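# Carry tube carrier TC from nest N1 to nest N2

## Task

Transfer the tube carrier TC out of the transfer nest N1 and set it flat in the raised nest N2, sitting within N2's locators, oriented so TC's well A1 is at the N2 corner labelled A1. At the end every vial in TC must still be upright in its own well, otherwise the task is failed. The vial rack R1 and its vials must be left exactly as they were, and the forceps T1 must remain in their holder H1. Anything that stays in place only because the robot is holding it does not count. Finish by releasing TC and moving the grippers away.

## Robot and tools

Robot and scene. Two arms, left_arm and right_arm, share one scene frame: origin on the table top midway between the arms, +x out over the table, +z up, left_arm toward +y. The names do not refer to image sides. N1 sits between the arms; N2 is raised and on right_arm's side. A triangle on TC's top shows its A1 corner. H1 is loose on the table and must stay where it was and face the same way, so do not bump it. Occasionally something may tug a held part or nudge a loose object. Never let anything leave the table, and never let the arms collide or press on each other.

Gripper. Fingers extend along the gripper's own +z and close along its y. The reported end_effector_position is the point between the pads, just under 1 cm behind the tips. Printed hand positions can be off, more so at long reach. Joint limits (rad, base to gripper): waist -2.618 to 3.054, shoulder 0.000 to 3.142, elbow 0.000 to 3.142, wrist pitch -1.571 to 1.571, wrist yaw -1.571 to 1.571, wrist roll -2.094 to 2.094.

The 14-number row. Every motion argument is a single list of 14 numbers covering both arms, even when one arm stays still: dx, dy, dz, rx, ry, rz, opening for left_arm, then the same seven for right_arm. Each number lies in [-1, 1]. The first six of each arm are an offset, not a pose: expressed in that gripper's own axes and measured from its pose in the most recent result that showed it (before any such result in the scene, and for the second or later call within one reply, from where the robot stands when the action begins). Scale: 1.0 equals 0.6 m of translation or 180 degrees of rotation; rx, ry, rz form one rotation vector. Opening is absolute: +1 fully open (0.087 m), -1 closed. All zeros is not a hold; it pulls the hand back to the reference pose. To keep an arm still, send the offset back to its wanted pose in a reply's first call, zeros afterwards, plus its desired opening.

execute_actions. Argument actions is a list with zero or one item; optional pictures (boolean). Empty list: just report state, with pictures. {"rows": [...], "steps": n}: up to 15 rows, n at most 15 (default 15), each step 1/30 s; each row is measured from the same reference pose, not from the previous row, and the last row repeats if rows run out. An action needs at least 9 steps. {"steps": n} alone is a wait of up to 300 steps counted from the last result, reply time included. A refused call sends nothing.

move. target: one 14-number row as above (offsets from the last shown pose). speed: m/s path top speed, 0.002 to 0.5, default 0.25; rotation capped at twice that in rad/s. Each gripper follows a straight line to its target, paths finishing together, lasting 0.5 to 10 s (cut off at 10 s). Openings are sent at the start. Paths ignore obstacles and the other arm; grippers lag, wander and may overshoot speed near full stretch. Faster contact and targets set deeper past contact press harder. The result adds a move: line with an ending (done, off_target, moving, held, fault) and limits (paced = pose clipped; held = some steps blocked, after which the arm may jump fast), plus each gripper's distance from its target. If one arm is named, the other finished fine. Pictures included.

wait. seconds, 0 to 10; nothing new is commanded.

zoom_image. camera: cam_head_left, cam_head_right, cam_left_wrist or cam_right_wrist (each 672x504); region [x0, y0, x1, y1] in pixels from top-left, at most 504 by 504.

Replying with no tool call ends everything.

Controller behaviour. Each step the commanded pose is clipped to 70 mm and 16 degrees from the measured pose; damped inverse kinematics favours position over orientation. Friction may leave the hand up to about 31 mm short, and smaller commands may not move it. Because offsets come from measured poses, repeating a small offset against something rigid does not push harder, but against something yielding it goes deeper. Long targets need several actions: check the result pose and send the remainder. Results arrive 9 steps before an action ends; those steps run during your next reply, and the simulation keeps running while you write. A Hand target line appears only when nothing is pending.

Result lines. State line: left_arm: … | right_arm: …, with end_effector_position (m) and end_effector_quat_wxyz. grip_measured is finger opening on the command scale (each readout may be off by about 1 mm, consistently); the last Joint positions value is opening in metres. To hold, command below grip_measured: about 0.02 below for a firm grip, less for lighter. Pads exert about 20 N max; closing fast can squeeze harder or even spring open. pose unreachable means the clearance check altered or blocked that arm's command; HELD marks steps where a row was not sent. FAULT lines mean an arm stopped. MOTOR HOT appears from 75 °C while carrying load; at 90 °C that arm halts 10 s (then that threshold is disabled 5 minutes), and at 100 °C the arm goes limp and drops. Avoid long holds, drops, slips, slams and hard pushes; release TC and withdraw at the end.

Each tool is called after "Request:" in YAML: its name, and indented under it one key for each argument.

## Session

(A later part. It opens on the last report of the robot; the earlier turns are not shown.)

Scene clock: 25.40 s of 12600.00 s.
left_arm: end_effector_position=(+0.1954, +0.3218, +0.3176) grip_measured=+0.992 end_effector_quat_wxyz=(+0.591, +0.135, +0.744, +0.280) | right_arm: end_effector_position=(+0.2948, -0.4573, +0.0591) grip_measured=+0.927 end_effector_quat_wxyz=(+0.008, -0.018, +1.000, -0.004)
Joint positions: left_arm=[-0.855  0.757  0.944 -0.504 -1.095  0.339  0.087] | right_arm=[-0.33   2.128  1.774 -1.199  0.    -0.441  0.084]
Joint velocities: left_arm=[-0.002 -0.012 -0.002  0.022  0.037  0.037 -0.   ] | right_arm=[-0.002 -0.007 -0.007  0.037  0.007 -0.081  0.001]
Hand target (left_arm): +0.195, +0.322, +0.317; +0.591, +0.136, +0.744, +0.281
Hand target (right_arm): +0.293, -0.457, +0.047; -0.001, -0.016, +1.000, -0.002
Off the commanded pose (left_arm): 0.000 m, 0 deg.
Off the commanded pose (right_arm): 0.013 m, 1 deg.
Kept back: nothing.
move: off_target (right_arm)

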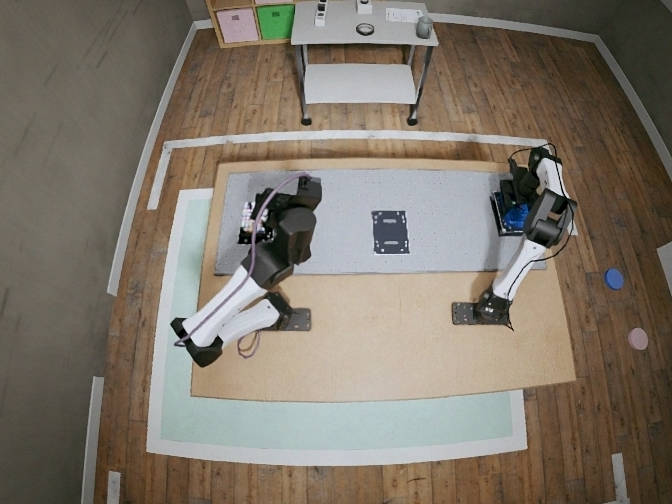

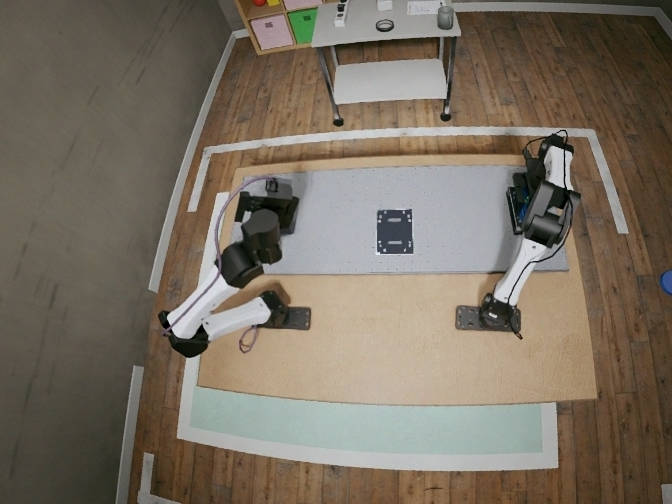

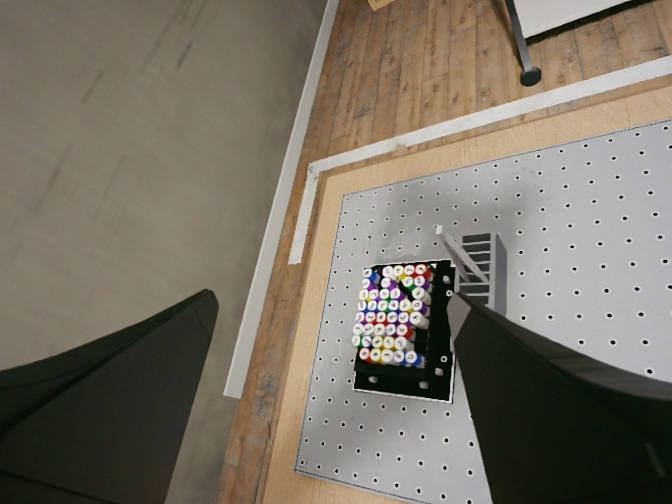

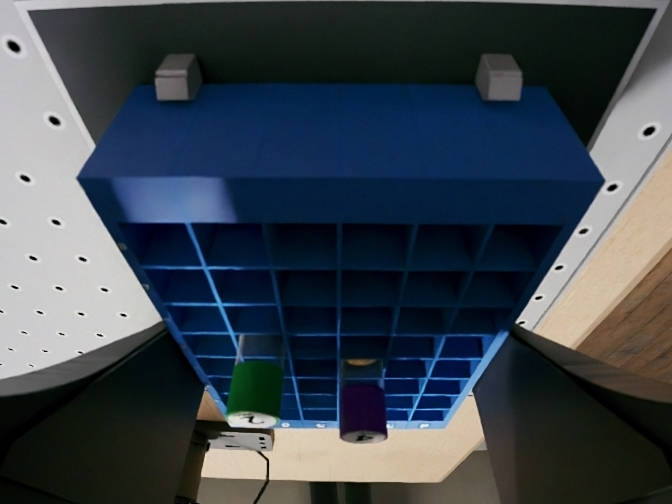

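Request:
move:
  target: [0,0,0,0,0,0,1,0,0,0,0,0,0,1]

Request:
move:
  target: [0,0,0,0,0,0,1,0,0,-0.14,0,0,0,1]
  speed: 0.07

Request:
move:
  target: [0,0,0,0,0,0,1,0.05,0.3,-0.05,0,0,0,1]

Request:
zoom_image:
  camera: "cam_head_right"
  region: [480, 160, 580, 250]

Scene clock: 26.47 s of 12600.00 s.
left_arm: end_effector_position=(+0.1955, +0.3217, +0.3177) grip_measured=+0.992 end_effector_quat_wxyz=(+0.592, +0.135, +0.744, +0.280) | right_arm: end_effector_position=(+0.2948, -0.4573, +0.0591) grip_measured=+0.982 end_effector_quat_wxyz=(+0.008, -0.018, +1.000, -0.004)
Joint positions: left_arm=[-0.855  0.757  0.944 -0.503 -1.095  0.339  0.087] | right_arm=[-0.33   2.128  1.774 -1.199  0.    -0.441  0.087]
Joint velocities: left_arm=[-0.017 -0.007 -0.007  0.051 -0.007  0.007  0.   ] | right_arm=[ 0.002 -0.007 -0.002 -0.007 -0.007 -0.022  0.   ]
Hand target (left_arm): +0.195, +0.322, +0.318; +0.592, +0.135, +0.744, +0.280
Hand target (right_arm): +0.295, -0.457, +0.059; +0.008, -0.018, +1.000, -0.004
Off the commanded pose (left_arm): 0.000 m, 0 deg.
Off the commanded pose (right_arm): 0.000 m, 0 deg.
Kept back: nothing.
move: done

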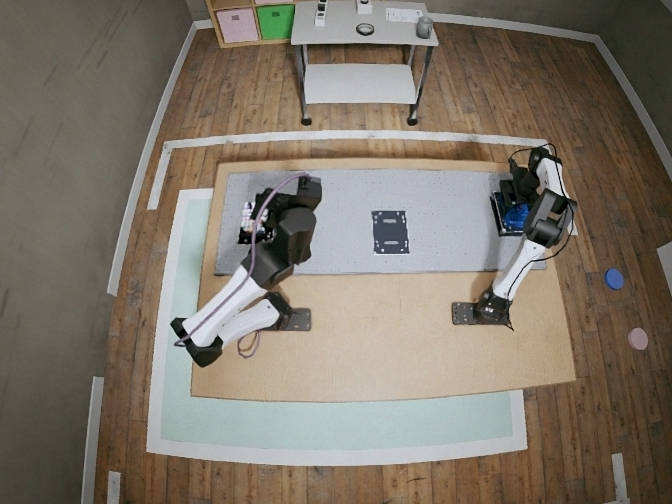

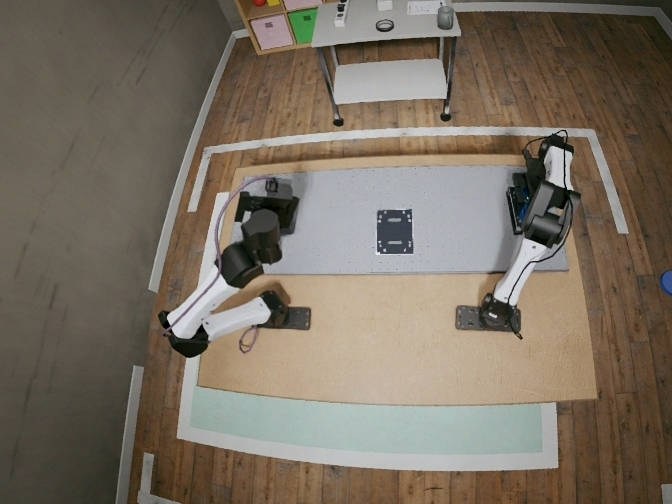

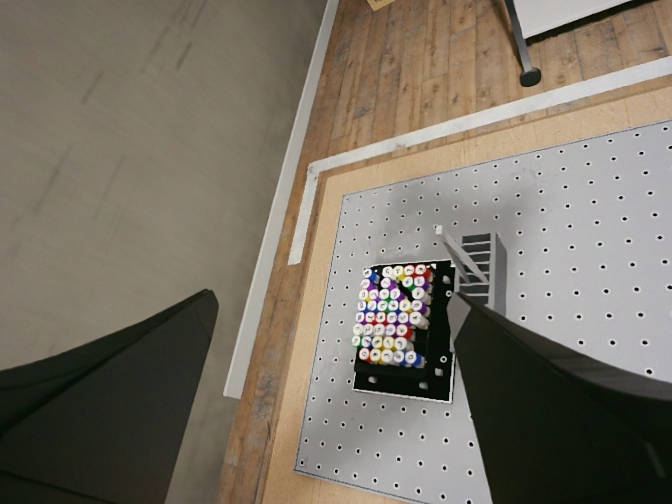

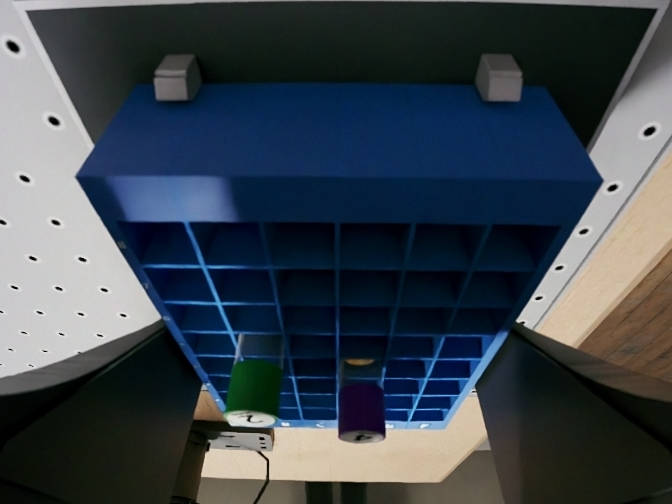

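Scene clock: 28.20 s of 12600.00 s.
left_arm: end_effector_position=(+0.1955, +0.3217, +0.3178) grip_measured=+0.992 end_effector_quat_wxyz=(+0.592, +0.135, +0.744, +0.280) | right_arm: end_effector_position=(+0.2939, -0.4569, +0.1462) grip_measured=+0.982 end_effector_quat_wxyz=(+0.016, -0.018, +1.000, -0.008)
Joint positions: left_arm=[-0.855  0.757  0.944 -0.502 -1.095  0.339  0.087] | right_arm=[-0.33   2.128  2.125 -1.532  0.    -0.441  0.087]
Joint velocities: left_arm=[ 0.012 -0.022 -0.007  0.007 -0.022 -0.007 -0.   ] | right_arm=[ 0.002 -0.022  0.017 -0.007  0.051 -0.037 -0.   ]
Hand target (left_arm): +0.195, +0.322, +0.318; +0.592, +0.135, +0.744, +0.280
Hand target (right_arm): +0.294, -0.457, +0.143; +0.008, -0.018, +1.000, -0.004
Off the commanded pose (left_arm): 0.000 m, 0 deg.
Off the commanded pose (right_arm): 0.003 m, 1 deg.
Kept back: nothing.
move: done

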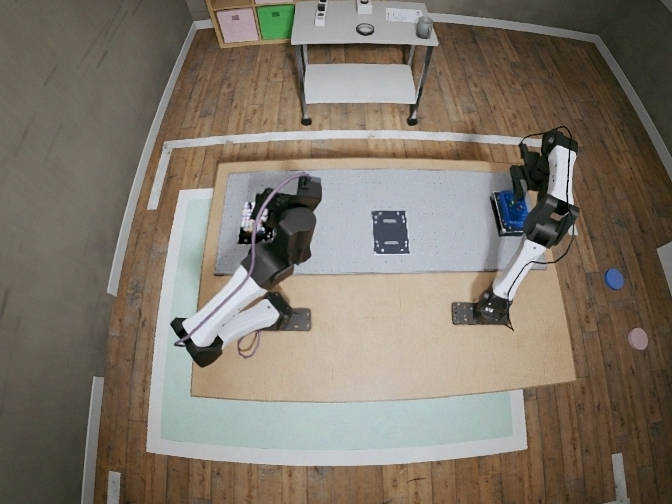

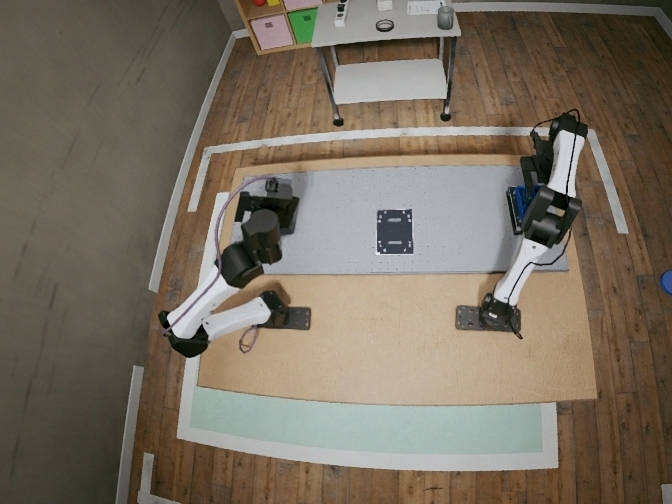

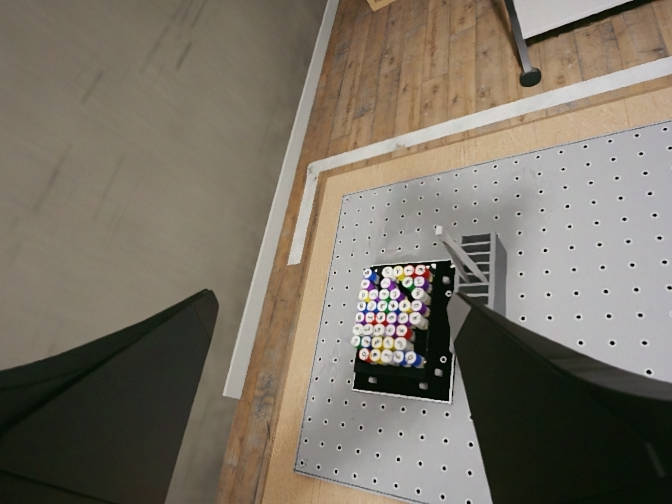

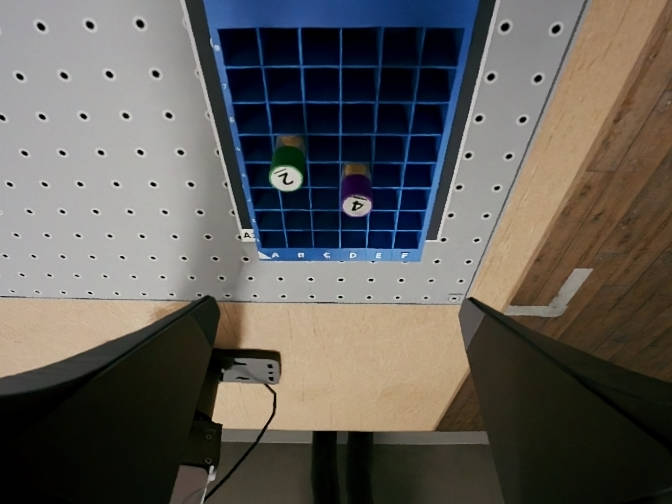

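Scene clock: 29.57 s of 12600.00 s.
left_arm: end_effector_position=(+0.1956, +0.3216, +0.3179) grip_measured=+0.992 end_effector_quat_wxyz=(+0.592, +0.134, +0.743, +0.280) | right_arm: end_effector_position=(+0.2653, -0.2746, +0.1712) grip_measured=+0.982 end_effector_quat_wxyz=(+0.020, -0.023, +1.000, -0.002)
Joint positions: left_arm=[-0.855  0.757  0.944 -0.501 -1.095  0.339  0.087] | right_arm=[ 0.133  1.864  1.847 -1.515  0.005  0.011  0.087]
Joint velocities: left_arm=[-0.002 -0.002  0.002  0.051  0.007 -0.051  0.001] | right_arm=[-0.007 -0.012 -0.022  0.037 -0.037 -0.022 -0.001]
Hand target (left_arm): +0.196, +0.322, +0.318; +0.592, +0.135, +0.744, +0.280
Hand target (right_arm): +0.259, -0.277, +0.173; +0.017, -0.018, +1.000, -0.006
Off the commanded pose (left_arm): 0.000 m, 0 deg.
Off the commanded pose (right_arm): 0.009 m, 1 deg.
Kept back: nothing.
move: done

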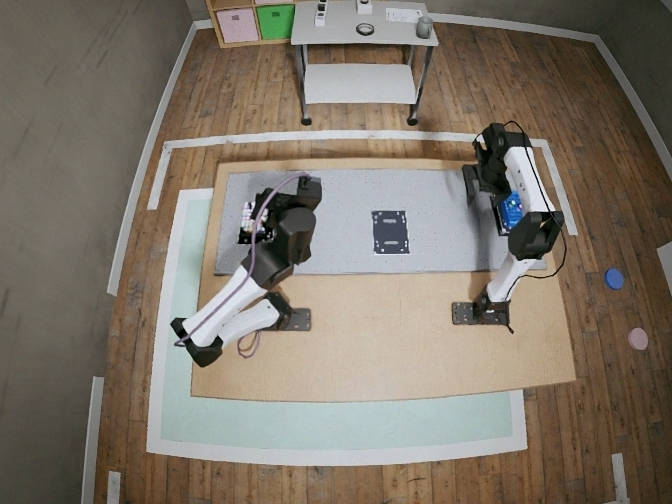

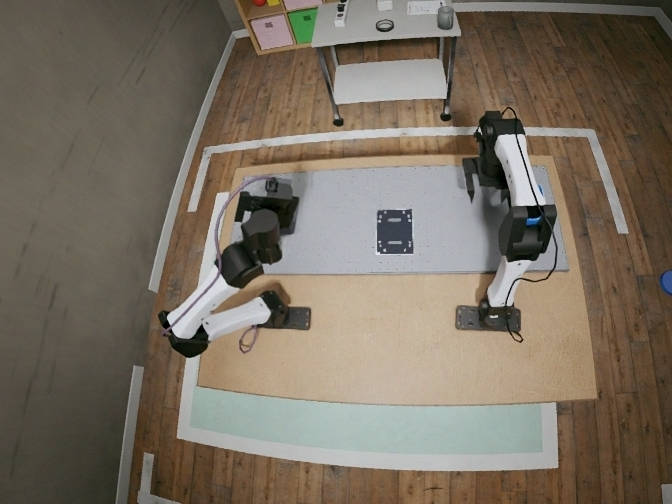

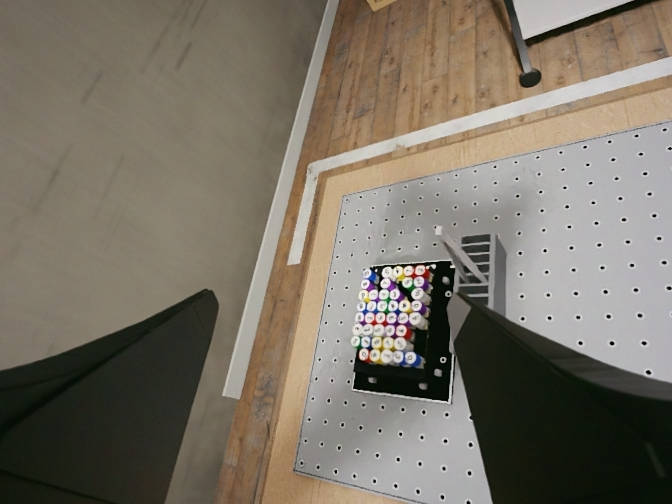

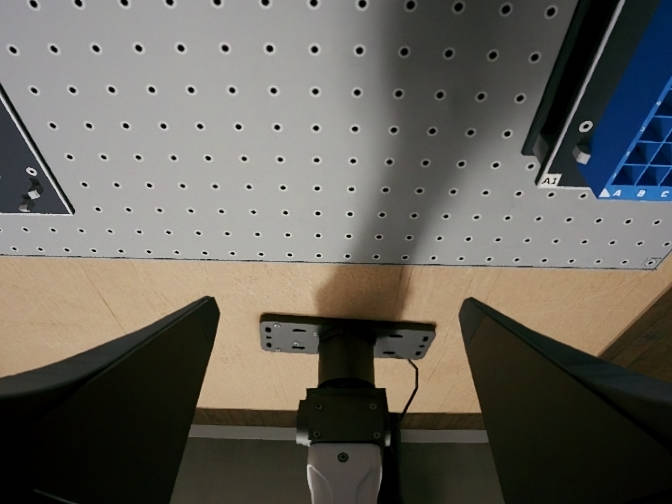

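Region (480, 160, 580, 250) of cam_head_right's 672x504 image, scaled by 5.040, with more detail than that image has; it fills the top 454 rows of this view, and the rest is white.

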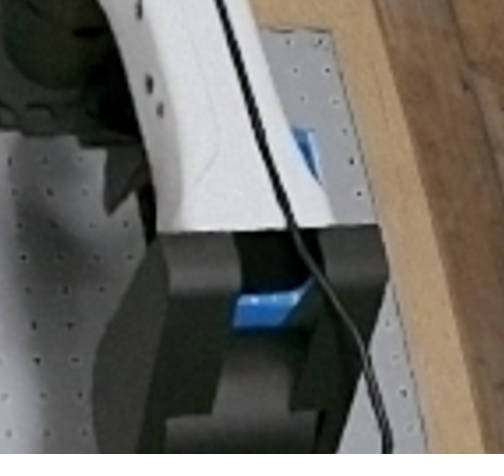

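Request:
finished_scene:
  scene: 1

The scene is finished: the task was done.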